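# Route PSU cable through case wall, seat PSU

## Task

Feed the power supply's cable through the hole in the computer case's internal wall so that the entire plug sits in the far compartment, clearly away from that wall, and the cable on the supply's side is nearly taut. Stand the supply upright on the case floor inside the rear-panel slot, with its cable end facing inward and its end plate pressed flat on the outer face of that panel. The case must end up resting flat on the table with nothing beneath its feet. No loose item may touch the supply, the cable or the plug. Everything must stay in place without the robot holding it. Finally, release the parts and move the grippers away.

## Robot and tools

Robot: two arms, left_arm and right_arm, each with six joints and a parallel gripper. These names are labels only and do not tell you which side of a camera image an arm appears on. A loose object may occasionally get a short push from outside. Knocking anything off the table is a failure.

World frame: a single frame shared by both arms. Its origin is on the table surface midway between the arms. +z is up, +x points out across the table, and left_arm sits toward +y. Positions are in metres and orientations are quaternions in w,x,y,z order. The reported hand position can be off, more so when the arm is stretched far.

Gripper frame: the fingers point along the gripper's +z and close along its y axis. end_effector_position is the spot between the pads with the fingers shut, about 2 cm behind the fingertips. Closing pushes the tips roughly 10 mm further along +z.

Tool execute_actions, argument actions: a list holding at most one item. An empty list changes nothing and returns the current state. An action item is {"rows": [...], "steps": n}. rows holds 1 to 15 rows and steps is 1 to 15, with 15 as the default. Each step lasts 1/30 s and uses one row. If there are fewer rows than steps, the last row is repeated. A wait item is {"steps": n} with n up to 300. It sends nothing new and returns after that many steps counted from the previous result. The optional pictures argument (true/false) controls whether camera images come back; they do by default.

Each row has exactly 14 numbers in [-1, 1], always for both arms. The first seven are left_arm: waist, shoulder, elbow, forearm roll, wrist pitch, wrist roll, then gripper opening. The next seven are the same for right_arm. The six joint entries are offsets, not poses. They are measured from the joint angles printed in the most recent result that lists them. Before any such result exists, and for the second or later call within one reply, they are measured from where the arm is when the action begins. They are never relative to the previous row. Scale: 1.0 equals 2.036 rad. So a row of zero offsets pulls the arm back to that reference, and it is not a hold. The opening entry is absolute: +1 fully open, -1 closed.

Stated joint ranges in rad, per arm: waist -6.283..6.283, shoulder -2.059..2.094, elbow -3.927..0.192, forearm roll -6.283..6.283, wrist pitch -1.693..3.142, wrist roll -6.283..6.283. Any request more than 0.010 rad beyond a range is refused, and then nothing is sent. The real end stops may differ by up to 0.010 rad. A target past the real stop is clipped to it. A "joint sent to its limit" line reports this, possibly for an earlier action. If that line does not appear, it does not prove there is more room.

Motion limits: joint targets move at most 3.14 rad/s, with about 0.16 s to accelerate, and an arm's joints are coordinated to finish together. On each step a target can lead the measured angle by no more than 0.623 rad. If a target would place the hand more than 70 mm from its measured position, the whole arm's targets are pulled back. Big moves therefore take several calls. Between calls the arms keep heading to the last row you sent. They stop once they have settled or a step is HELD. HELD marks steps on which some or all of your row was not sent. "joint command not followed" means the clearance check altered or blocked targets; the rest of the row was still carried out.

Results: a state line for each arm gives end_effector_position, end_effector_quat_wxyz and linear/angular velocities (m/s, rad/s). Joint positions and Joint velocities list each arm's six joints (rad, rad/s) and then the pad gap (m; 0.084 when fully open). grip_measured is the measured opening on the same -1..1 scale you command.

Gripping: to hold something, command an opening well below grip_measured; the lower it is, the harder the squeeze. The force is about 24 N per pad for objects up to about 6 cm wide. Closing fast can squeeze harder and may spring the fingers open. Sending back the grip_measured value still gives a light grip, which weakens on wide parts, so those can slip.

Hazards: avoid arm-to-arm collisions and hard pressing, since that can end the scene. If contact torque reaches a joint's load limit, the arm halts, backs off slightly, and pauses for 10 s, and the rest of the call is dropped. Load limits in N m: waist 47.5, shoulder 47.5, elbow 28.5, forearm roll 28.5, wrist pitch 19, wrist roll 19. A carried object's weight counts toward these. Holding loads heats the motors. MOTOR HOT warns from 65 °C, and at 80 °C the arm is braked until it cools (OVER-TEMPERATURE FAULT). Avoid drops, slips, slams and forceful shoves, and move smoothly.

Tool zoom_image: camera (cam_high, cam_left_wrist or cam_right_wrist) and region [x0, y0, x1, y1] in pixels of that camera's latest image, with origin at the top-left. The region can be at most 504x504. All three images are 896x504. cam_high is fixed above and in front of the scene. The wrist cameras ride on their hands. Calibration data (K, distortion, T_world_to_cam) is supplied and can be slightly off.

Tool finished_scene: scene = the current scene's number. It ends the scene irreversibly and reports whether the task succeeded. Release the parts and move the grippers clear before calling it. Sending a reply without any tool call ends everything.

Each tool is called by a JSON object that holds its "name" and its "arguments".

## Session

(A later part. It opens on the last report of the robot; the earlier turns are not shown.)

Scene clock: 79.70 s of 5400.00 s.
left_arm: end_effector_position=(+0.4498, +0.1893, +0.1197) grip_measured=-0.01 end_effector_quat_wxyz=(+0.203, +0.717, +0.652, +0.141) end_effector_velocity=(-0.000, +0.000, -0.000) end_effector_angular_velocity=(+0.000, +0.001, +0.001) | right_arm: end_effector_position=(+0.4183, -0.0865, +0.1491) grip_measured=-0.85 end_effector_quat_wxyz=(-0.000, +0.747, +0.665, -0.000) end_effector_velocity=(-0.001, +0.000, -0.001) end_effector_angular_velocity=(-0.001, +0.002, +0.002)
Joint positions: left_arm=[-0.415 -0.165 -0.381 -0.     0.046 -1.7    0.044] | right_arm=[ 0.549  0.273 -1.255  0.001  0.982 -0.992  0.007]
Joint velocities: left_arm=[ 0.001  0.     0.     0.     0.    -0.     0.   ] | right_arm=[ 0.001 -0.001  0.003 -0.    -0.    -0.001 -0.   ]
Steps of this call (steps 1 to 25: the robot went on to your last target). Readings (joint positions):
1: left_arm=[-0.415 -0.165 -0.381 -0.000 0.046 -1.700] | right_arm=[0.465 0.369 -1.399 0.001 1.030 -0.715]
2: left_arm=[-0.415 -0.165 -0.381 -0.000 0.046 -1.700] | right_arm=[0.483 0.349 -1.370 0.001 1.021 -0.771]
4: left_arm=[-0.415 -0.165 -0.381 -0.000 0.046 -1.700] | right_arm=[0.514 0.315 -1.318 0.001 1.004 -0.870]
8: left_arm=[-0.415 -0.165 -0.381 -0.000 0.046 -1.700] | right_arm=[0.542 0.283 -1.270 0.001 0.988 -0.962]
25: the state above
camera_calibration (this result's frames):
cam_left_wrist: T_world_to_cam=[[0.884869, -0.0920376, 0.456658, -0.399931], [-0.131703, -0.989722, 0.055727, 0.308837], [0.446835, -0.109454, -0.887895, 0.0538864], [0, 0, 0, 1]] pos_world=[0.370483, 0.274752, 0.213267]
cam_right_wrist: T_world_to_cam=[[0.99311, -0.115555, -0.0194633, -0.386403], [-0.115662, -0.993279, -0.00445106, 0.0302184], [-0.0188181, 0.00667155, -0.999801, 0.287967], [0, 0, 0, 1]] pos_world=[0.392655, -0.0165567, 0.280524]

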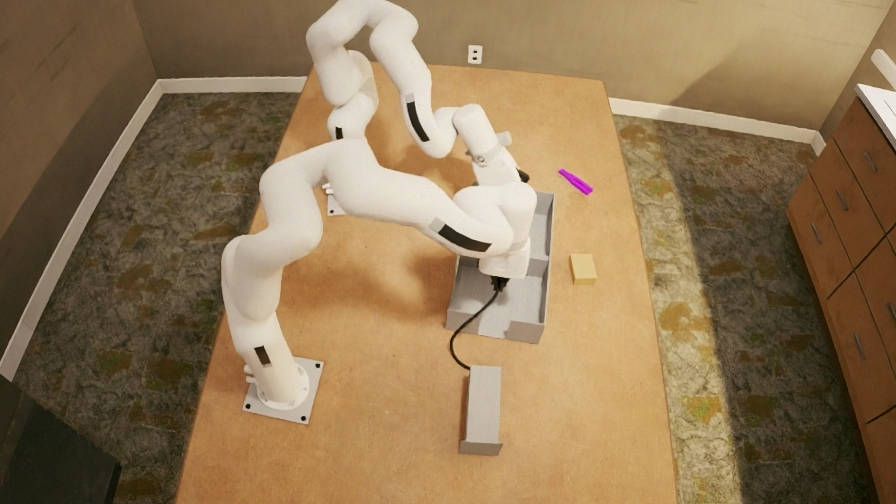

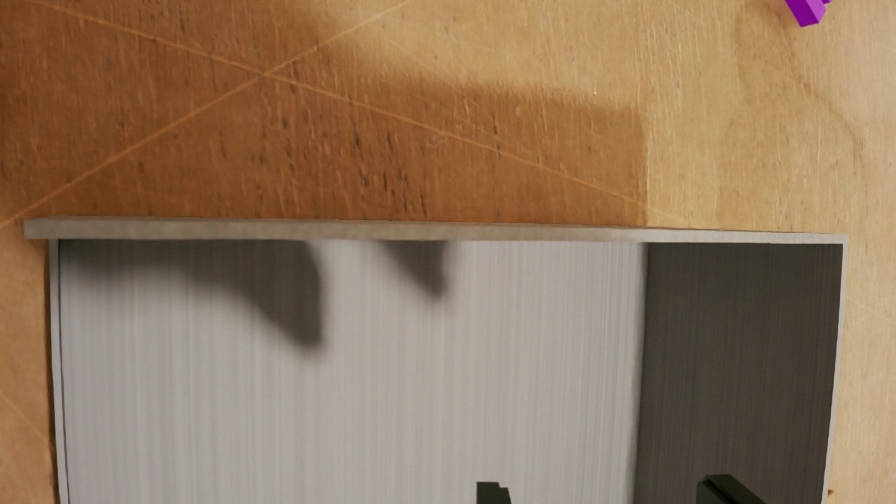

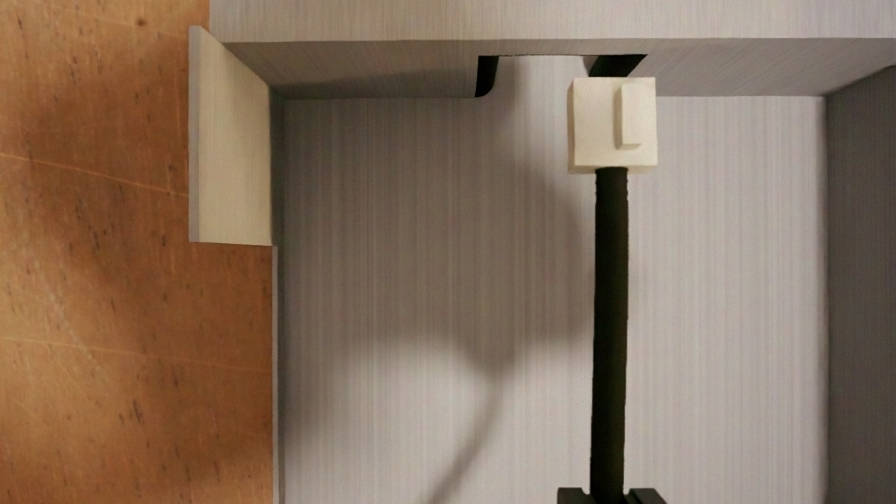

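{"name": "execute_actions", "arguments": {"actions": [{"rows": [[0,0,0,0,0,0,0, 0,0.0073,0.005,0,-0.0123,0,-1],[0,0,0,0,0,0,0, 0,0.0145,0.0101,0,-0.0246,0,-1],[0,0,0,0,0,0,0, 0,0.0218,0.0151,0,-0.0369,0,-1],[0,0,0,0,0,0,0, 0,0.029,0.0201,0,-0.0491,0,-1],[0,0,0,0,0,0,0, 0,0.0363,0.0252,0,-0.0614,0,-1],[0,0,0,0,0,0,0, 0,0.0435,0.0302,0,-0.0737,0,-1],[0,0,0,0,0,0,0, 0,0.0522,0.0323,0,-0.0845,0,-1],[0,0,0,0,0,0,0, 0,0.0609,0.0343,0,-0.0953,0,-1],[0,0,0,0,0,0,0, 0,0.0696,0.0364,0,-0.1061,0,-1],[0,0,0,0,0,0,0, 0,0.0783,0.0385,0,-0.1168,0,-1],[0,0,0,0,0,0,0, 0,0.087,0.0405,0,-0.1276,0,-1],[0,0,0,0,0,0,0, 0,0.0957,0.0426,0,-0.1384,0,-1]], "steps": 15}], "pictures": false}}

{"name": "execute_actions", "arguments": {"actions": [{"steps": 15}]}}

Scene clock: 87.37 s of 5400.00 s.
left_arm: end_effector_position=(+0.4498, +0.1893, +0.1197) grip_measured=-0.01 end_effector_quat_wxyz=(+0.203, +0.717, +0.652, +0.141) end_effector_velocity=(-0.000, -0.000, -0.000) end_effector_angular_velocity=(+0.000, +0.000, -0.001) | right_arm: end_effector_position=(+0.4178, -0.0868, +0.0473) grip_measured=-0.85 end_effector_quat_wxyz=(-0.001, +0.747, +0.665, -0.003) end_effector_velocity=(-0.029, -0.015, -0.197) end_effector_angular_velocity=(-0.033, +0.066, -0.001)
Joint positions: left_arm=[-0.415 -0.165 -0.381 -0.     0.046 -1.7    0.044] | right_arm=[ 0.549  0.441 -1.175  0.001  0.74  -0.992  0.007]
Joint velocities: left_arm=[-0.001  0.     0.    -0.    -0.     0.     0.   ] | right_arm=[-0.001  0.342  0.122 -0.    -0.39   0.    -0.   ]
Steps of this call (steps 1 to 15: the robot went on to your last target; steps 16 to 90: nothing new was sent; then 4.17 s passed at rest; steps 91 to 105: all 15 steps of this action). Readings (joint positions):
91: left_arm=[-0.415 -0.165 -0.381 -0.000 0.046 -1.700] | right_arm=[0.550 0.273 -1.255 0.001 0.982 -0.992]
92: left_arm=[-0.415 -0.165 -0.381 -0.000 0.046 -1.700] | right_arm=[0.550 0.275 -1.254 0.001 0.979 -0.992]
94: left_arm=[-0.415 -0.165 -0.381 -0.000 0.046 -1.700] | right_arm=[0.550 0.285 -1.248 0.001 0.959 -0.992]
98: left_arm=[-0.415 -0.165 -0.381 -0.000 0.046 -1.700] | right_arm=[0.550 0.331 -1.216 0.001 0.885 -0.992]
105: the state above

Scene clock: 87.87 s of 5400.00 s.
left_arm: end_effector_position=(+0.4498, +0.1893, +0.1197) grip_measured=-0.01 end_effector_quat_wxyz=(+0.203, +0.717, +0.652, +0.141) end_effector_velocity=(-0.000, -0.000, +0.000) end_effector_angular_velocity=(-0.001, -0.000, +0.001) | right_arm: end_effector_position=(+0.4186, -0.0865, +0.0337) grip_measured=-0.85 end_effector_quat_wxyz=(-0.000, +0.747, +0.665, +0.000) end_effector_velocity=(-0.001, -0.000, -0.002) end_effector_angular_velocity=(-0.001, +0.002, -0.000)
Joint positions: left_arm=[-0.415 -0.165 -0.381 -0.     0.046 -1.7    0.044] | right_arm=[ 0.549  0.468 -1.169  0.001  0.701 -0.992  0.007]
Joint velocities: left_arm=[-0.    -0.     0.     0.    -0.    -0.002 -0.   ] | right_arm=[ 0.     0.004  0.001  0.001 -0.003  0.    -0.   ]
Steps of this call (steps 1 to 15: the robot went on to your last target). Readings (joint positions):
1: left_arm=[-0.415 -0.165 -0.381 -0.000 0.046 -1.700] | right_arm=[0.549 0.450 -1.171 0.001 0.729 -0.992]
2: left_arm=[-0.415 -0.165 -0.381 -0.000 0.046 -1.700] | right_arm=[0.549 0.456 -1.169 0.001 0.721 -0.992]
4: left_arm=[-0.415 -0.165 -0.381 -0.000 0.046 -1.700] | right_arm=[0.549 0.462 -1.169 0.001 0.711 -0.992]
8: left_arm=[-0.415 -0.165 -0.381 -0.000 0.046 -1.700] | right_arm=[0.549 0.465 -1.170 0.001 0.703 -0.992]
15: the state above
camera_calibration (this result's frames):
cam_left_wrist: T_world_to_cam=[[0.884869, -0.0920373, 0.456658, -0.399931], [-0.131703, -0.989722, 0.0557272, 0.308837], [0.446835, -0.109454, -0.887895, 0.0538864], [0, 0, 0, 1]] pos_world=[0.370483, 0.274752, 0.213267]
cam_right_wrist: T_world_to_cam=[[0.993104, -0.115746, -0.0186294, -0.388905], [-0.115853, -0.993255, -0.00479116, 0.0298582], [-0.0179492, 0.0069164, -0.999815, 0.172221], [0, 0, 0, 1]] pos_world=[0.392773, -0.0165484, 0.165087]

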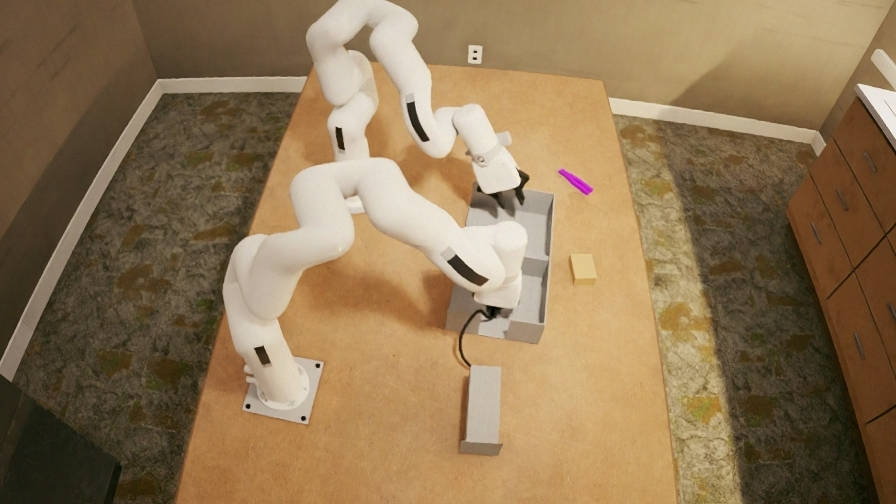

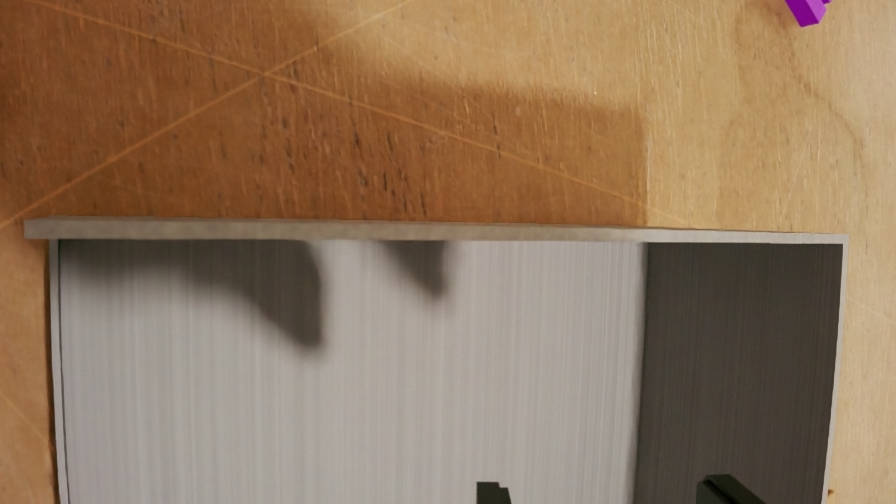

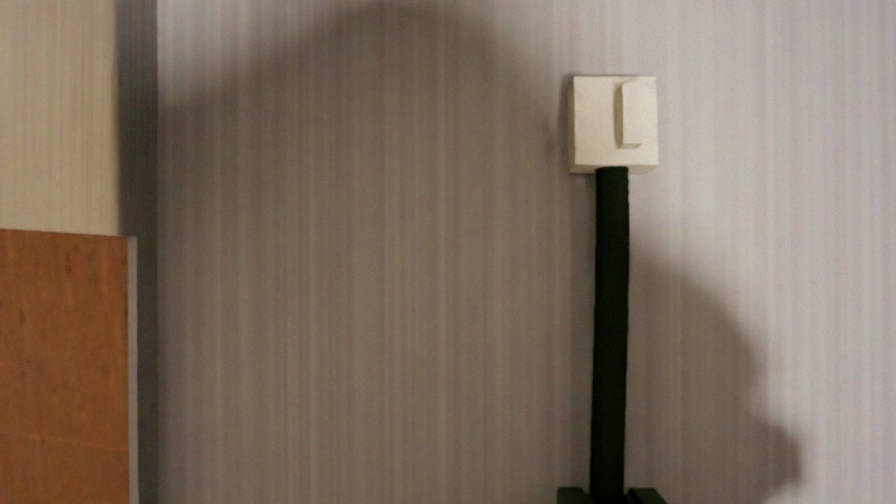

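{"name": "execute_actions", "arguments": {"actions": [{"rows": [[0,0,0,0,0,0,0, 0.0042,0.0045,-0.0073,0,0.0029,0.0042,-1],[0,0,0,0,0,0,0, 0.0083,0.0089,-0.0146,0,0.0058,0.0083,-1],[0,0,0,0,0,0,0, 0.0125,0.0134,-0.0219,0,0.0086,0.0125,-1],[0,0,0,0,0,0,0, 0.0167,0.0178,-0.0293,0,0.0115,0.0167,-1],[0,0,0,0,0,0,0, 0.0208,0.0223,-0.0366,0,0.0144,0.0208,-1],[0,0,0,0,0,0,0, 0.025,0.0267,-0.0439,0,0.0173,0.025,-1],[0,0,0,0,0,0,0, 0.0291,0.0312,-0.0512,0,0.0201,0.0291,-1],[0,0,0,0,0,0,0, 0.0333,0.0356,-0.0585,0,0.023,0.0333,-1]], "steps": 15}], "pictures": false}}

{"name": "execute_actions", "arguments": {"actions": [{"steps": 10}]}}

Scene clock: 95.63 s of 5400.00 s.
left_arm: end_effector_position=(+0.4498, +0.1893, +0.1197) grip_measured=-0.01 end_effector_quat_wxyz=(+0.203, +0.717, +0.652, +0.141) end_effector_velocity=(-0.000, -0.000, -0.000) end_effector_angular_velocity=(-0.000, +0.001, +0.001) | right_arm: end_effector_position=(+0.4232, -0.0438, +0.0335) grip_measured=-0.85 end_effector_quat_wxyz=(-0.000, +0.747, +0.665, -0.000) end_effector_velocity=(+0.002, +0.015, -0.002) end_effector_angular_velocity=(-0.003, +0.006, -0.013)
Joint positions: left_arm=[-0.415 -0.165 -0.381 -0.     0.046 -1.7    0.044] | right_arm=[ 0.614  0.537 -1.282  0.001  0.746 -0.927  0.007]
Joint velocities: left_arm=[-0.     0.     0.001  0.     0.    -0.001 -0.   ] | right_arm=[ 0.021  0.034 -0.051  0.     0.024  0.034 -0.   ]
Steps of this call (steps 1 to 15: the robot went on to your last target; steps 16 to 90: nothing new was sent; then 4.27 s passed at rest; steps 91 to 105: all 15 steps of this action). Readings (joint positions):
91: left_arm=[-0.415 -0.165 -0.381 -0.000 0.046 -1.700] | right_arm=[0.550 0.468 -1.169 0.001 0.701 -0.992]
92: left_arm=[-0.415 -0.165 -0.381 -0.000 0.046 -1.700] | right_arm=[0.550 0.469 -1.170 0.001 0.702 -0.990]
94: left_arm=[-0.415 -0.165 -0.381 -0.000 0.046 -1.700] | right_arm=[0.557 0.477 -1.183 0.001 0.707 -0.983]
98: left_arm=[-0.415 -0.165 -0.381 -0.000 0.046 -1.700] | right_arm=[0.584 0.505 -1.230 0.001 0.725 -0.957]
105: the state above

Scene clock: 95.97 s of 5400.00 s.
left_arm: end_effector_position=(+0.4498, +0.1893, +0.1197) grip_measured=-0.01 end_effector_quat_wxyz=(+0.203, +0.717, +0.652, +0.141) end_effector_velocity=(-0.000, +0.000, -0.000) end_effector_angular_velocity=(-0.000, +0.001, +0.002) | right_arm: end_effector_position=(+0.4235, -0.0420, +0.0336) grip_measured=-0.85 end_effector_quat_wxyz=(-0.000, +0.747, +0.665, +0.000) end_effector_velocity=(+0.000, +0.002, +0.000) end_effector_angular_velocity=(+0.001, -0.001, +0.001)
Joint positions: left_arm=[-0.415 -0.165 -0.381 -0.     0.046 -1.7    0.044] | right_arm=[ 0.617  0.54  -1.287  0.001  0.748 -0.924  0.007]
Joint velocities: left_arm=[ 0.001  0.     0.    -0.     0.    -0.001 -0.   ] | right_arm=[ 0.002  0.002 -0.004  0.     0.001  0.001  0.   ]
Steps of this call (steps 1 to 10: the robot went on to your last target). Readings (joint positions):
1: left_arm=[-0.415 -0.165 -0.381 -0.000 0.046 -1.700] | right_arm=[0.615 0.538 -1.284 0.001 0.746 -0.926]
2: left_arm=[-0.415 -0.165 -0.381 -0.000 0.046 -1.700] | right_arm=[0.615 0.538 -1.285 0.001 0.747 -0.926]
4: left_arm=[-0.415 -0.165 -0.381 -0.000 0.046 -1.700] | right_arm=[0.616 0.539 -1.286 0.001 0.747 -0.925]
8: left_arm=[-0.415 -0.165 -0.381 -0.000 0.046 -1.700] | right_arm=[0.617 0.540 -1.287 0.001 0.748 -0.924]
10: the state above
camera_calibration (this result's frames):
cam_left_wrist: T_world_to_cam=[[0.884869, -0.0920376, 0.456658, -0.399931], [-0.131703, -0.989722, 0.055727, 0.308837], [0.446835, -0.109454, -0.887895, 0.0538864], [0, 0, 0, 1]] pos_world=[0.370483, 0.274752, 0.213267]
cam_right_wrist: T_world_to_cam=[[0.993072, -0.115969, -0.0189469, -0.388627], [-0.116075, -0.99323, -0.00460217, 0.074699], [-0.018285, 0.00676955, -0.99981, 0.17205], [0, 0, 0, 1]] pos_world=[0.397752, 0.0279599, 0.164998]

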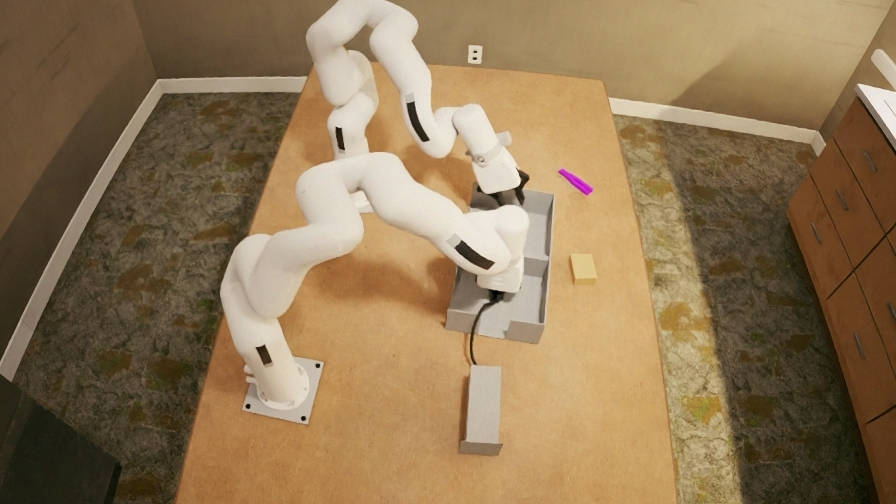

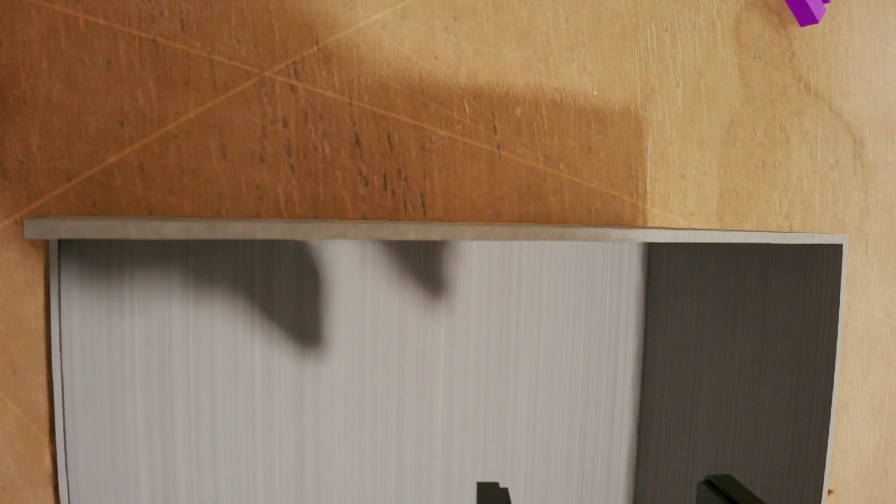

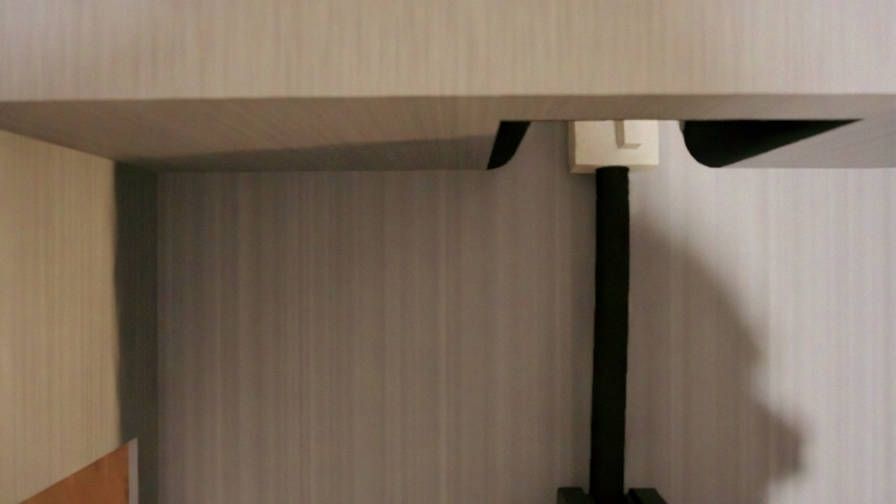

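{"name": "execute_actions", "arguments": {"actions": [{"rows": [[0,0,0,0,0,0,0, 0.0026,0.0036,-0.006,0,0.0024,0.0026,-1],[0,0,0,0,0,0,0, 0.0052,0.0072,-0.012,0,0.0049,0.0052,-1],[0,0,0,0,0,0,0, 0.0079,0.0107,-0.0181,0,0.0073,0.0079,-1],[0,0,0,0,0,0,0, 0.0105,0.0143,-0.0241,0,0.0098,0.0105,-1],[0,0,0,0,0,0,0, 0.0131,0.0179,-0.0301,0,0.0122,0.0131,-1],[0,0,0,0,0,0,0, 0.0157,0.0215,-0.0361,0,0.0147,0.0157,-1],[0,0,0,0,0,0,0, 0.0183,0.025,-0.0421,0,0.0171,0.0183,-1],[0,0,0,0,0,0,0, 0.0209,0.0286,-0.0481,0,0.0195,0.0209,-1],[0,0,0,0,0,0,0, 0.0236,0.0322,-0.0542,0,0.022,0.0236,-1],[0,0,0,0,0,0,0, 0.0262,0.0358,-0.0602,0,0.0244,0.0262,-1],[0,0,0,0,0,0,0, 0.0288,0.0393,-0.0662,0,0.0269,0.0288,-1],[0,0,0,0,0,0,0, 0.0314,0.0429,-0.0722,0,0.0293,0.0314,-1]], "steps": 15}], "pictures": false}}

{"name": "execute_actions", "arguments": {"actions": [{"steps": 12}]}}

Scene clock: 101.83 s of 5400.00 s.
left_arm: end_effector_position=(+0.4498, +0.1893, +0.1197) grip_measured=-0.01 end_effector_quat_wxyz=(+0.203, +0.717, +0.652, +0.141) end_effector_velocity=(+0.000, -0.000, -0.000) end_effector_angular_velocity=(-0.000, -0.000, -0.000) | right_arm: end_effector_position=(+0.4283, -0.0009, +0.0336) grip_measured=-0.85 end_effector_quat_wxyz=(-0.000, +0.746, +0.665, +0.000) end_effector_velocity=(+0.003, +0.069, +0.001) end_effector_angular_velocity=(+0.001, -0.002, +0.009)
Joint positions: left_arm=[-0.415 -0.165 -0.381 -0.     0.046 -1.7    0.044] | right_arm=[ 0.673  0.616 -1.415  0.001  0.799 -0.869  0.007]
Joint velocities: left_arm=[-0.  0. -0.  0. -0. -0.  0.] | right_arm=[ 0.096  0.12  -0.206 -0.     0.083  0.088 -0.   ]
Steps of this call (steps 1 to 15: the robot went on to your last target; steps 16 to 90: nothing new was sent; then 2.37 s passed at rest; steps 91 to 105: all 15 steps of this action). Readings (joint positions):
91: left_arm=[-0.415 -0.165 -0.381 -0.000 0.046 -1.700] | right_arm=[0.617 0.540 -1.288 0.001 0.748 -0.924]
92: left_arm=[-0.415 -0.165 -0.381 -0.000 0.046 -1.700] | right_arm=[0.618 0.541 -1.290 0.001 0.749 -0.923]
94: left_arm=[-0.415 -0.165 -0.381 -0.000 0.046 -1.700] | right_arm=[0.622 0.547 -1.300 0.001 0.753 -0.918]
98: left_arm=[-0.415 -0.165 -0.381 -0.000 0.046 -1.700] | right_arm=[0.639 0.570 -1.339 0.001 0.768 -0.902]
105: the state above

Scene clock: 102.23 s of 5400.00 s.
left_arm: end_effector_position=(+0.4498, +0.1893, +0.1197) grip_measured=-0.01 end_effector_quat_wxyz=(+0.203, +0.717, +0.652, +0.141) end_effector_velocity=(+0.000, -0.000, +0.000) end_effector_angular_velocity=(+0.001, -0.001, -0.002) | right_arm: end_effector_position=(+0.4289, +0.0045, +0.0336) grip_measured=-0.85 end_effector_quat_wxyz=(-0.000, +0.747, +0.665, -0.000) end_effector_velocity=(-0.000, +0.001, -0.000) end_effector_angular_velocity=(-0.000, +0.001, +0.002)
Joint positions: left_arm=[-0.415 -0.165 -0.381 -0.     0.046 -1.7    0.044] | right_arm=[ 0.68   0.627 -1.434  0.001  0.807 -0.86   0.007]
Joint velocities: left_arm=[-0.    -0.    -0.    -0.     0.     0.002 -0.   ] | right_arm=[ 0.002  0.002 -0.004  0.     0.002  0.001  0.   ]
Steps of this call (steps 1 to 12: the robot went on to your last target). Readings (joint positions):
1: left_arm=[-0.415 -0.165 -0.381 -0.000 0.046 -1.700] | right_arm=[0.676 0.620 -1.421 0.001 0.801 -0.866]
2: left_arm=[-0.415 -0.165 -0.381 -0.000 0.046 -1.700] | right_arm=[0.678 0.622 -1.425 0.001 0.803 -0.864]
4: left_arm=[-0.415 -0.165 -0.381 -0.000 0.046 -1.700] | right_arm=[0.679 0.624 -1.430 0.001 0.805 -0.862]
8: left_arm=[-0.415 -0.165 -0.381 -0.000 0.046 -1.700] | right_arm=[0.680 0.626 -1.433 0.001 0.807 -0.861]
12: the state above
camera_calibration (this result's frames):
cam_left_wrist: T_world_to_cam=[[0.884869, -0.0920372, 0.456658, -0.399931], [-0.131703, -0.989722, 0.0557272, 0.308837], [0.446835, -0.109454, -0.887895, 0.0538864], [0, 0, 0, 1]] pos_world=[0.370483, 0.274752, 0.213267]
cam_right_wrist: T_world_to_cam=[[0.993049, -0.116145, -0.0190681, -0.38856], [-0.116251, -0.993209, -0.00454432, 0.12151], [-0.0184108, 0.00672942, -0.999808, 0.171918], [0, 0, 0, 1]] pos_world=[0.40315, 0.0743989, 0.165028]

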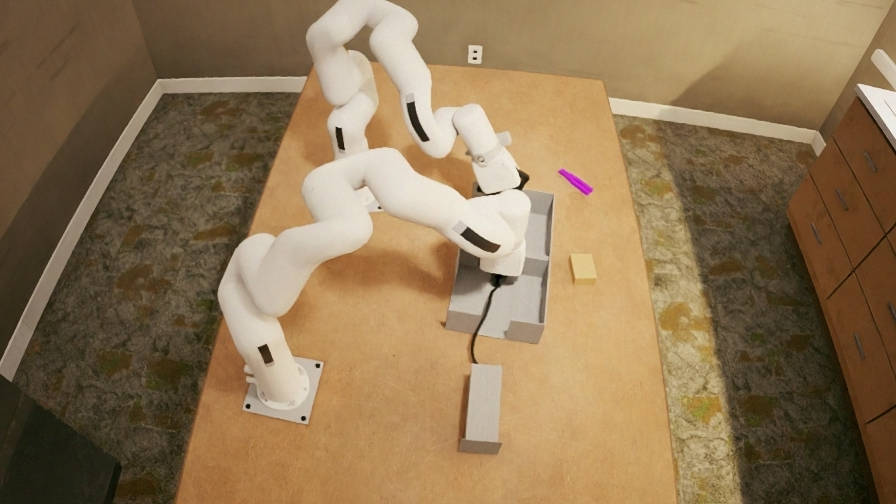

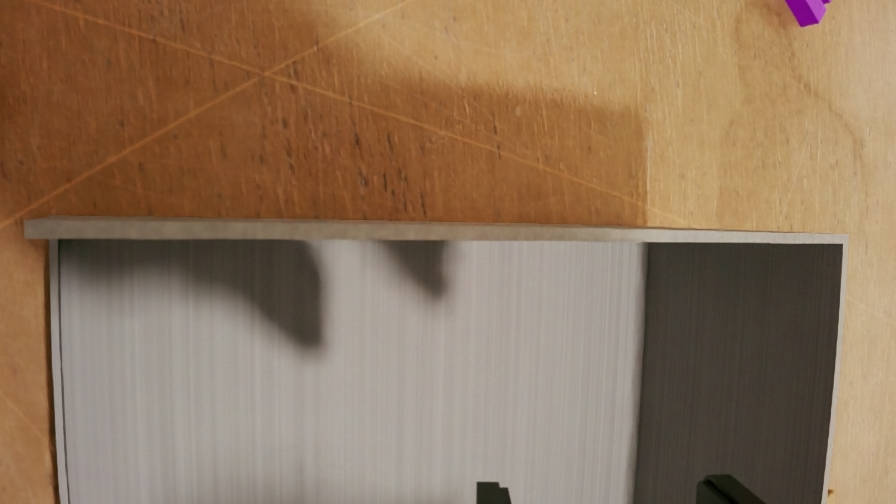

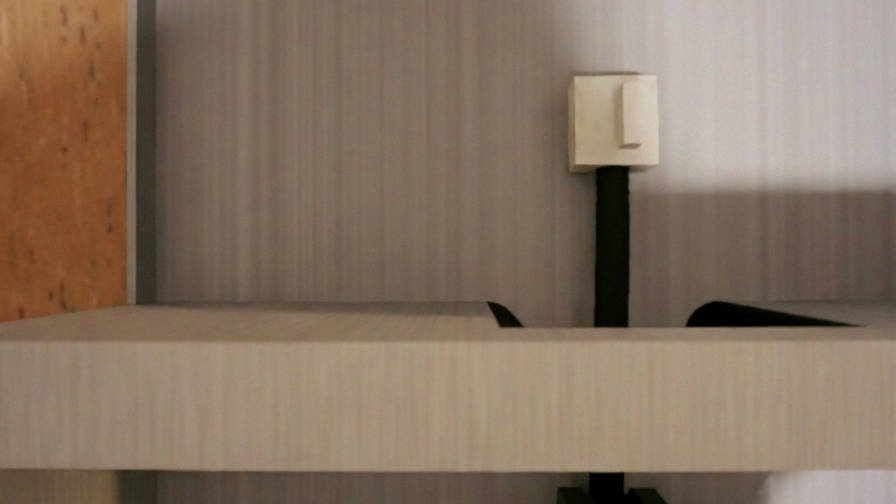

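{"name": "execute_actions", "arguments": {"actions": [{"rows": [[-0.0035,0.0169,0.0023,0,-0.0241,-0.0045,0, 0,-0.0035,-0.0006,0,0.0041,0,-1],[-0.0069,0.0337,0.0046,0,-0.0481,-0.009,0, 0,-0.007,-0.0012,0,0.0082,0,-1],[-0.0104,0.0506,0.0069,0,-0.0722,-0.0136,0, 0,-0.0105,-0.0018,0,0.0123,0,-1],[-0.0138,0.0674,0.0092,0,-0.0963,-0.0181,0, 0,-0.0139,-0.0024,0,0.0163,0,-1],[-0.0173,0.0843,0.0116,0,-0.1204,-0.0226,0, 0,-0.0174,-0.003,0,0.0204,0,-1],[-0.0208,0.1011,0.0139,0,-0.1444,-0.0271,0, 0,-0.0209,-0.0036,0,0.0245,0,-1],[-0.0242,0.118,0.0162,0,-0.1685,-0.0316,0, 0,-0.0209,-0.0036,0,0.0245,0,-1],[-0.0277,0.1348,0.0185,0,-0.1926,-0.0362,0, 0,-0.0209,-0.0036,0,0.0245,0,-1],[-0.0311,0.1517,0.0208,0,-0.2166,-0.0407,0, 0,-0.0209,-0.0036,0,0.0245,0,-1],[-0.0346,0.1685,0.0231,0,-0.2407,-0.0452,0, 0,-0.0209,-0.0036,0,0.0245,0,-1]], "steps": 15}], "pictures": false}}

{"name": "execute_actions", "arguments": {"actions": [{"steps": 15}]}}

Scene clock: 123.07 s of 5400.00 s.
left_arm: end_effector_position=(+0.4425, +0.1624, +0.0510) grip_measured=-0.01 end_effector_quat_wxyz=(+0.247, +0.703, +0.651, +0.146) end_effector_velocity=(-0.025, -0.027, -0.072) end_effector_angular_velocity=(-0.084, -0.094, +0.008) | right_arm: end_effector_position=(+0.4287, +0.0044, +0.0567) grip_measured=-0.85 end_effector_quat_wxyz=(-0.000, +0.747, +0.665, -0.000) end_effector_velocity=(-0.004, -0.003, +0.000) end_effector_angular_velocity=(-0.009, +0.012, +0.001)
Joint positions: left_arm=[-0.479  0.146 -0.337 -0.    -0.392 -1.783  0.044] | right_arm=[ 0.68   0.586 -1.441  0.001  0.856 -0.86   0.007]
Joint velocities: left_arm=[-0.075  0.37   0.054 -0.001 -0.538 -0.099  0.   ] | right_arm=[-0.    -0.005  0.004 -0.     0.016 -0.     0.   ]
Steps of this call (steps 1 to 30: the robot went on to your last target; steps 31 to 90: nothing new was sent; then 17.33 s passed at rest; steps 91 to 105: all 15 steps of this action). Readings (joint positions):
91: left_arm=[-0.415 -0.165 -0.381 -0.000 0.046 -1.700] | right_arm=[0.681 0.627 -1.434 0.001 0.807 -0.860]
92: left_arm=[-0.415 -0.162 -0.381 -0.000 0.042 -1.701] | right_arm=[0.681 0.626 -1.434 0.001 0.809 -0.860]
94: left_arm=[-0.420 -0.141 -0.379 -0.000 0.008 -1.707] | right_arm=[0.681 0.620 -1.434 0.001 0.816 -0.860]
98: left_arm=[-0.440 -0.044 -0.365 -0.000 -0.127 -1.733] | right_arm=[0.680 0.598 -1.440 0.001 0.841 -0.860]
105: the state above

Scene clock: 123.57 s of 5400.00 s.
left_arm: end_effector_position=(+0.4421, +0.1595, +0.0468) grip_measured=-0.01 end_effector_quat_wxyz=(+0.255, +0.700, +0.650, +0.149) end_effector_velocity=(-0.001, +0.000, -0.002) end_effector_angular_velocity=(+0.000, +0.003, +0.000) | right_arm: end_effector_position=(+0.4288, +0.0044, +0.0576) grip_measured=-0.85 end_effector_quat_wxyz=(-0.000, +0.747, +0.665, -0.000) end_effector_velocity=(-0.001, -0.000, -0.000) end_effector_angular_velocity=(-0.000, +0.001, -0.000)
Joint positions: left_arm=[-0.485  0.178 -0.334 -0.    -0.443 -1.792  0.044] | right_arm=[ 0.68   0.584 -1.441  0.001  0.857 -0.86   0.007]
Joint velocities: left_arm=[-0.001  0.004  0.002  0.    -0.003 -0.001 -0.   ] | right_arm=[-0.    -0.001  0.002  0.001  0.    -0.    -0.   ]
Steps of this call (steps 1 to 15: the robot went on to your last target). Readings (joint positions):
1: left_arm=[-0.481 0.156 -0.336 -0.000 -0.407 -1.786] | right_arm=[0.680 0.585 -1.441 0.001 0.856 -0.860]
2: left_arm=[-0.482 0.163 -0.335 -0.000 -0.418 -1.788] | right_arm=[0.680 0.585 -1.441 0.001 0.856 -0.860]
4: left_arm=[-0.483 0.170 -0.336 -0.000 -0.431 -1.790] | right_arm=[0.680 0.585 -1.441 0.001 0.857 -0.860]
8: left_arm=[-0.485 0.175 -0.335 -0.000 -0.441 -1.792] | right_arm=[0.680 0.585 -1.441 0.001 0.857 -0.860]
15: the state above
camera_calibration (this result's frames):
cam_left_wrist: T_world_to_cam=[[0.843467, -0.0491011, 0.534932, -0.354825], [-0.130832, -0.984605, 0.115916, 0.278417], [0.521005, -0.167757, -0.836905, -0.0365771], [0, 0, 0, 1]] pos_world=[0.354766, 0.250572, 0.126923]
cam_right_wrist: T_world_to_cam=[[0.993051, -0.116113, -0.0191443, -0.388069], [-0.116219, -0.993213, -0.00451664, 0.121591], [-0.01849, 0.0067102, -0.999807, 0.195894], [0, 0, 0, 1]] pos_world=[0.403126, 0.0743911, 0.188976]

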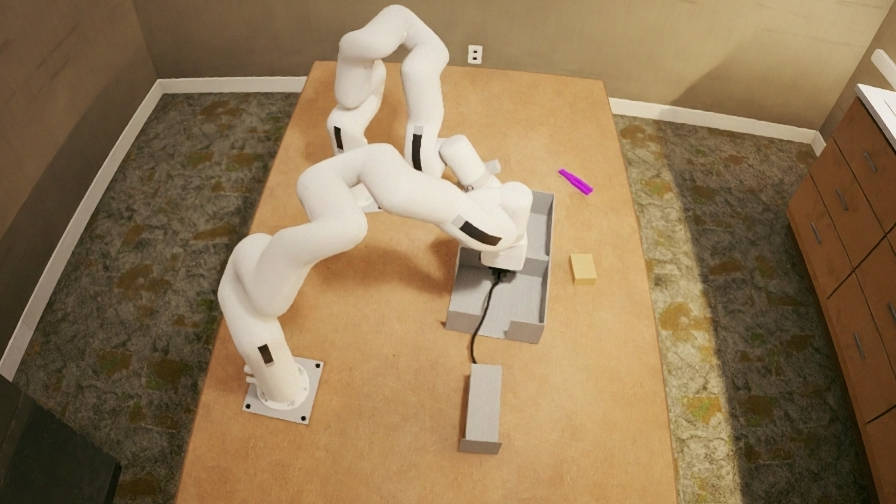

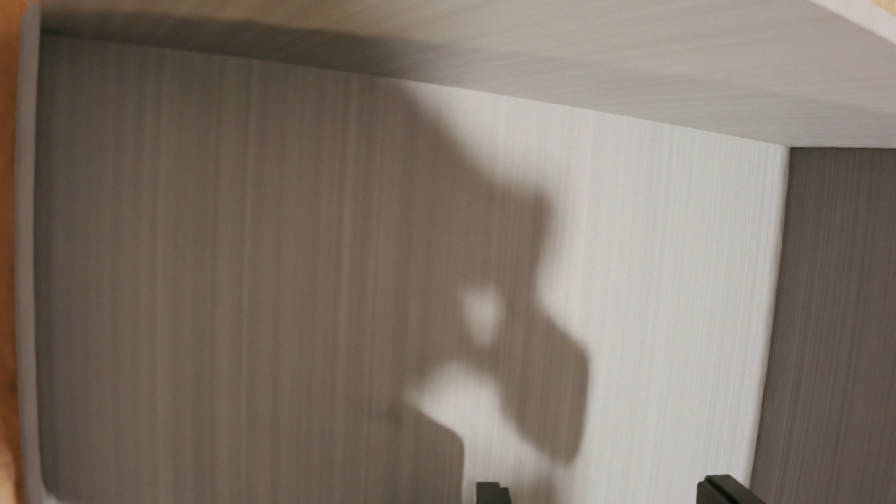

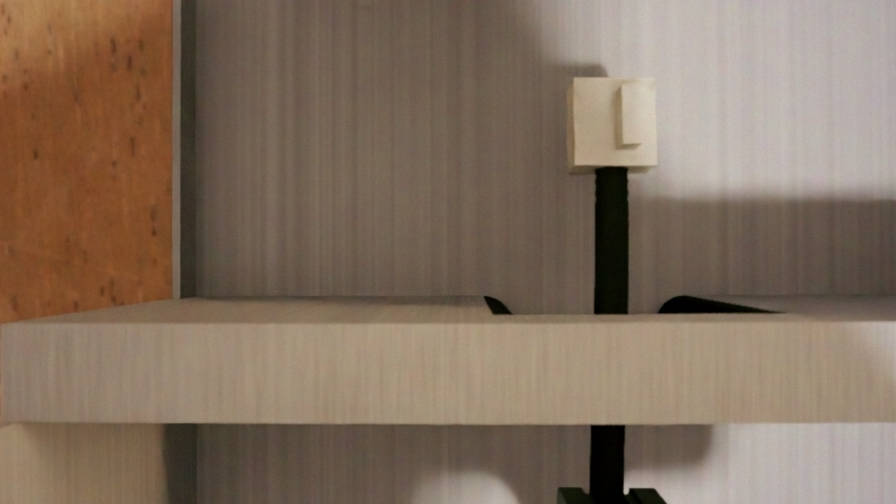

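{"name": "execute_actions", "arguments": {"actions": [{"rows": [[-0.0054,0.0011,-0.002,0,0.0009,-0.0064,0, 0,-0.0029,-0.0005,0,0.0034,0,-1],[-0.0108,0.0022,-0.004,0,0.0018,-0.0127,0, 0,-0.0058,-0.001,0,0.0068,0,-1],[-0.0162,0.0033,-0.0059,0,0.0026,-0.0191,0, 0,-0.0087,-0.0015,0,0.0102,0,-1],[-0.0216,0.0044,-0.0079,0,0.0035,-0.0254,0, 0,-0.0087,-0.0015,0,0.0102,0,-1],[-0.027,0.0055,-0.0099,0,0.0044,-0.0318,0, 0,-0.0087,-0.0015,0,0.0102,0,-1],[-0.0323,0.0066,-0.0119,0,0.0053,-0.0382,0, 0,-0.0087,-0.0015,0,0.0102,0,-1]], "steps": 15}]}}

Scene clock: 128.77 s of 5400.00 s.
left_arm: end_effector_position=(+0.4396, +0.1306, +0.0467) grip_measured=-0.01 end_effector_quat_wxyz=(+0.265, +0.696, +0.654, +0.130) end_effector_velocity=(-0.001, -0.008, -0.000) end_effector_angular_velocity=(-0.012, +0.005, +0.003) | right_arm: end_effector_position=(+0.4284, +0.0042, +0.0672) grip_measured=-0.85 end_effector_quat_wxyz=(-0.000, +0.747, +0.665, -0.000) end_effector_velocity=(+0.000, +0.000, +0.002) end_effector_angular_velocity=(+0.001, -0.002, -0.000)
Joint positions: left_arm=[-0.549  0.191 -0.358 -0.    -0.433 -1.868  0.044] | right_arm=[ 0.68   0.567 -1.444  0.001  0.878 -0.86   0.007]
Joint velocities: left_arm=[-0.017  0.004 -0.007 -0.001  0.004 -0.023  0.   ] | right_arm=[ 0.    -0.003 -0.002  0.     0.002  0.    -0.   ]
Steps of this call (steps 1 to 15: the robot went on to your last target; steps 16 to 90: nothing new was sent; then 1.70 s passed at rest; steps 91 to 105: all 15 steps of this action). Readings (joint positions):
91: left_arm=[-0.485 0.178 -0.334 -0.000 -0.444 -1.793] | right_arm=[0.680 0.584 -1.441 0.001 0.857 -0.860]
92: left_arm=[-0.487 0.178 -0.335 -0.000 -0.443 -1.795] | right_arm=[0.680 0.584 -1.441 0.001 0.858 -0.860]
94: left_arm=[-0.496 0.180 -0.338 -0.000 -0.442 -1.806] | right_arm=[0.680 0.579 -1.441 0.001 0.865 -0.860]
98: left_arm=[-0.529 0.187 -0.351 -0.000 -0.436 -1.844] | right_arm=[0.680 0.569 -1.445 0.001 0.874 -0.860]
105: the state above
camera_calibration (this result's frames):
cam_left_wrist: T_world_to_cam=[[0.850704, -0.0290888, 0.52484, -0.359421], [-0.130525, -0.978885, 0.157311, 0.24681], [0.509182, -0.20233, -0.836538, -0.0304202], [0, 0, 0, 1]] pos_world=[0.353465, 0.224989, 0.124365]
cam_right_wrist: T_world_to_cam=[[0.993046, -0.1161, -0.0195167, -0.387486], [-0.116203, -0.993217, -0.0042153, 0.121299], [-0.0188949, 0.00645388, -0.999801, 0.205702], [0, 0, 0, 1]] pos_world=[0.402773, 0.074161, 0.19861]

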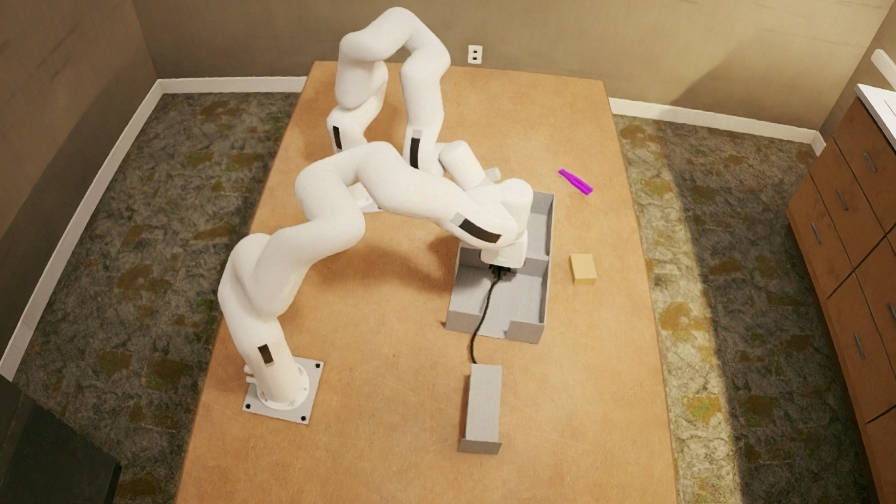

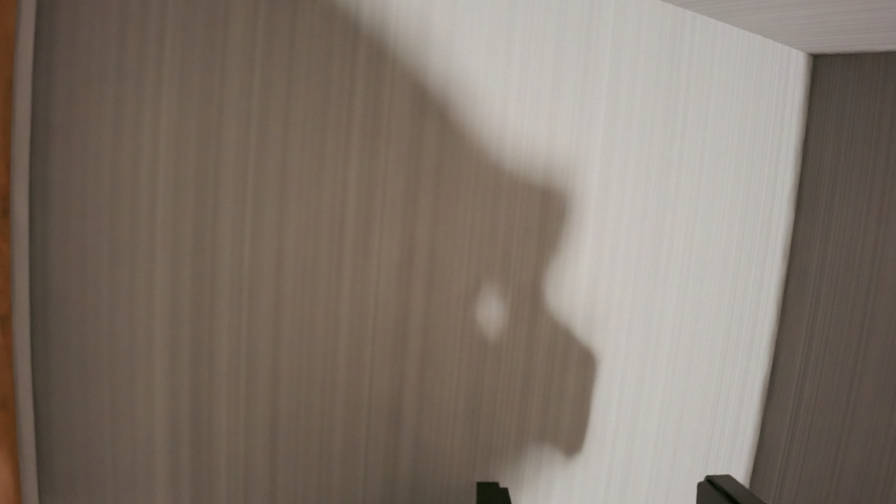

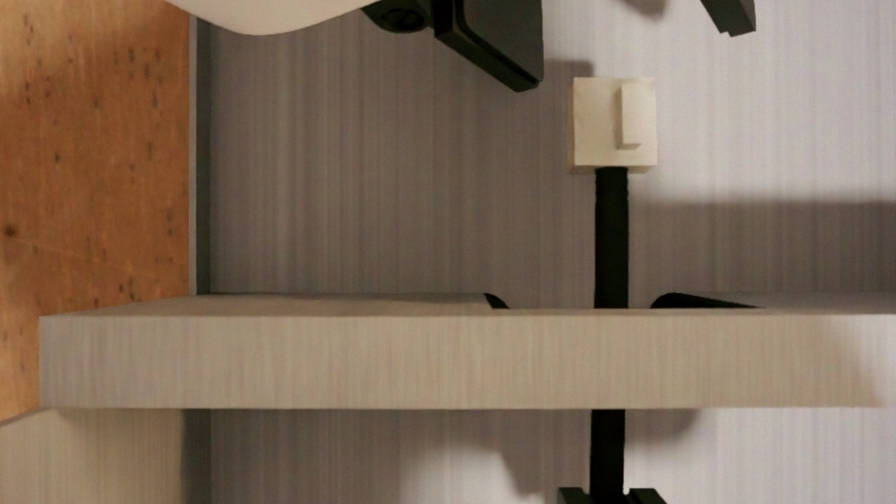

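{"name": "execute_actions", "arguments": {"actions": [{"rows": [[-0.0057,0.0012,-0.002,0,0.0008,-0.0066,0, 0,0,0,0,0,0,-1],[-0.0113,0.0024,-0.004,0,0.0017,-0.0132,0, 0,0,0,0,0,0,-1],[-0.017,0.0035,-0.006,0,0.0025,-0.0197,0, 0,0,0,0,0,0,-1],[-0.0226,0.0047,-0.008,0,0.0033,-0.0263,0, 0,0,0,0,0,0,-1]], "steps": 15}]}}

Scene clock: 131.70 s of 5400.00 s.
left_arm: end_effector_position=(+0.4364, +0.1102, +0.0466) grip_measured=-0.01 end_effector_quat_wxyz=(+0.271, +0.694, +0.657, +0.117) end_effector_velocity=(-0.000, -0.003, +0.000) end_effector_angular_velocity=(-0.006, +0.002, +0.002) | right_arm: end_effector_position=(+0.4284, +0.0042, +0.0672) grip_measured=-0.85 end_effector_quat_wxyz=(-0.000, +0.747, +0.665, -0.000) end_effector_velocity=(-0.001, -0.000, -0.001) end_effector_angular_velocity=(-0.001, +0.002, -0.001)
Joint positions: left_arm=[-0.594  0.2   -0.374 -0.    -0.426 -1.92   0.044] | right_arm=[ 0.68   0.567 -1.444  0.001  0.878 -0.86   0.007]
Joint velocities: left_arm=[-0.006  0.002 -0.003 -0.     0.001 -0.01  -0.   ] | right_arm=[ 0.     0.     0.002  0.    -0.     0.001  0.   ]
Steps of this call (steps 1 to 15: the robot went on to your last target; steps 16 to 73: nothing new was sent; steps 74 to 88: all 15 steps of this action). Readings (joint positions):
74: left_arm=[-0.551 0.191 -0.359 -0.000 -0.433 -1.870] | right_arm=[0.680 0.567 -1.444 0.001 0.878 -0.860]
75: left_arm=[-0.552 0.191 -0.359 -0.000 -0.432 -1.872] | right_arm=[0.680 0.567 -1.444 0.001 0.878 -0.860]
77: left_arm=[-0.561 0.193 -0.362 -0.000 -0.431 -1.883] | right_arm=[0.680 0.567 -1.444 0.001 0.878 -0.860]
81: left_arm=[-0.586 0.198 -0.371 -0.000 -0.428 -1.910] | right_arm=[0.680 0.567 -1.444 0.001 0.878 -0.860]
88: the state above
camera_calibration (this result's frames):
cam_left_wrist: T_world_to_cam=[[0.856444, -0.0162485, 0.515985, -0.360717], [-0.130314, -0.973941, 0.185628, 0.224452], [0.499523, -0.22622, -0.836243, -0.0262043], [0, 0, 0, 1]] pos_world=[0.351272, 0.206814, 0.122547]
cam_right_wrist: T_world_to_cam=[[0.993046, -0.1161, -0.0195017, -0.387491], [-0.116203, -0.993217, -0.00422832, 0.121304], [-0.0188785, 0.00646507, -0.999801, 0.205705], [0, 0, 0, 1]] pos_world=[0.402776, 0.0741632, 0.19862]

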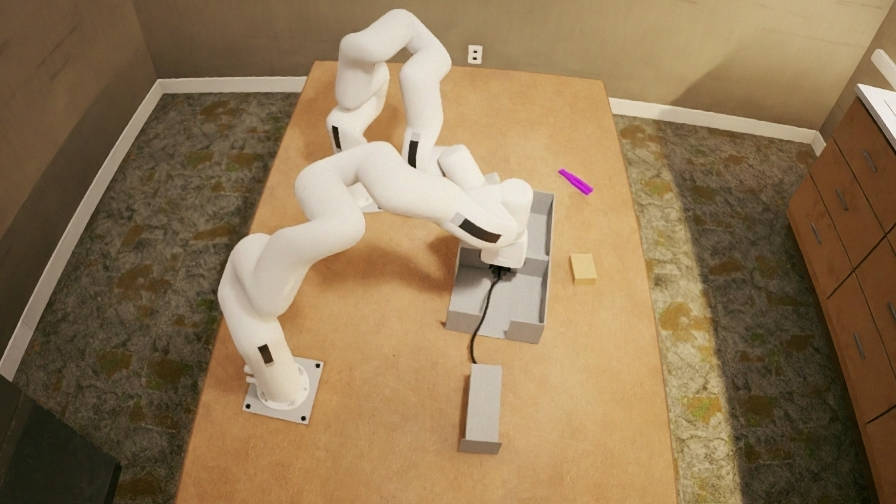

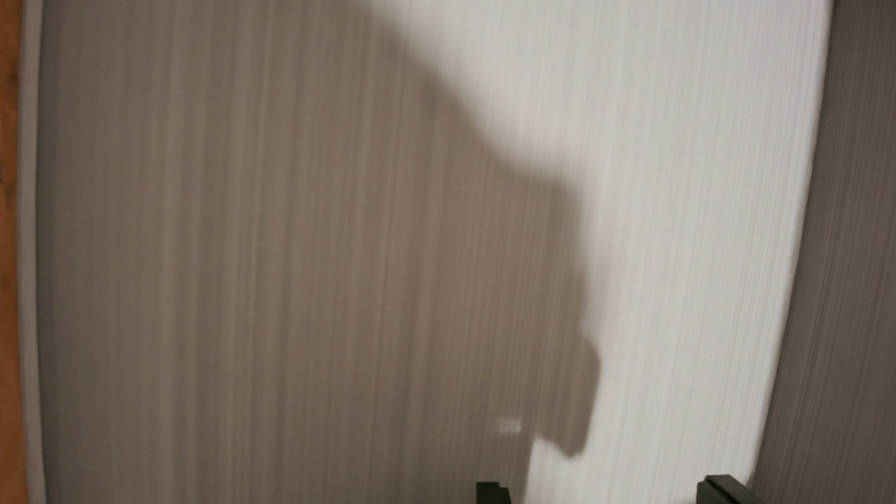

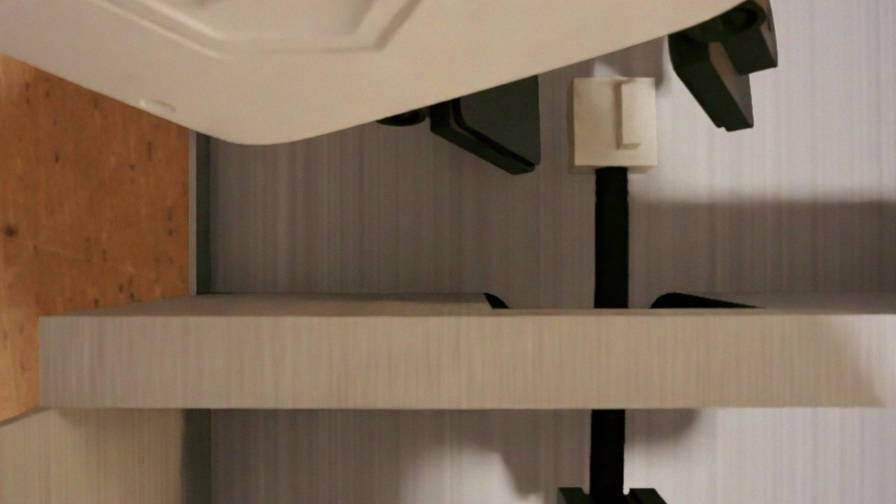

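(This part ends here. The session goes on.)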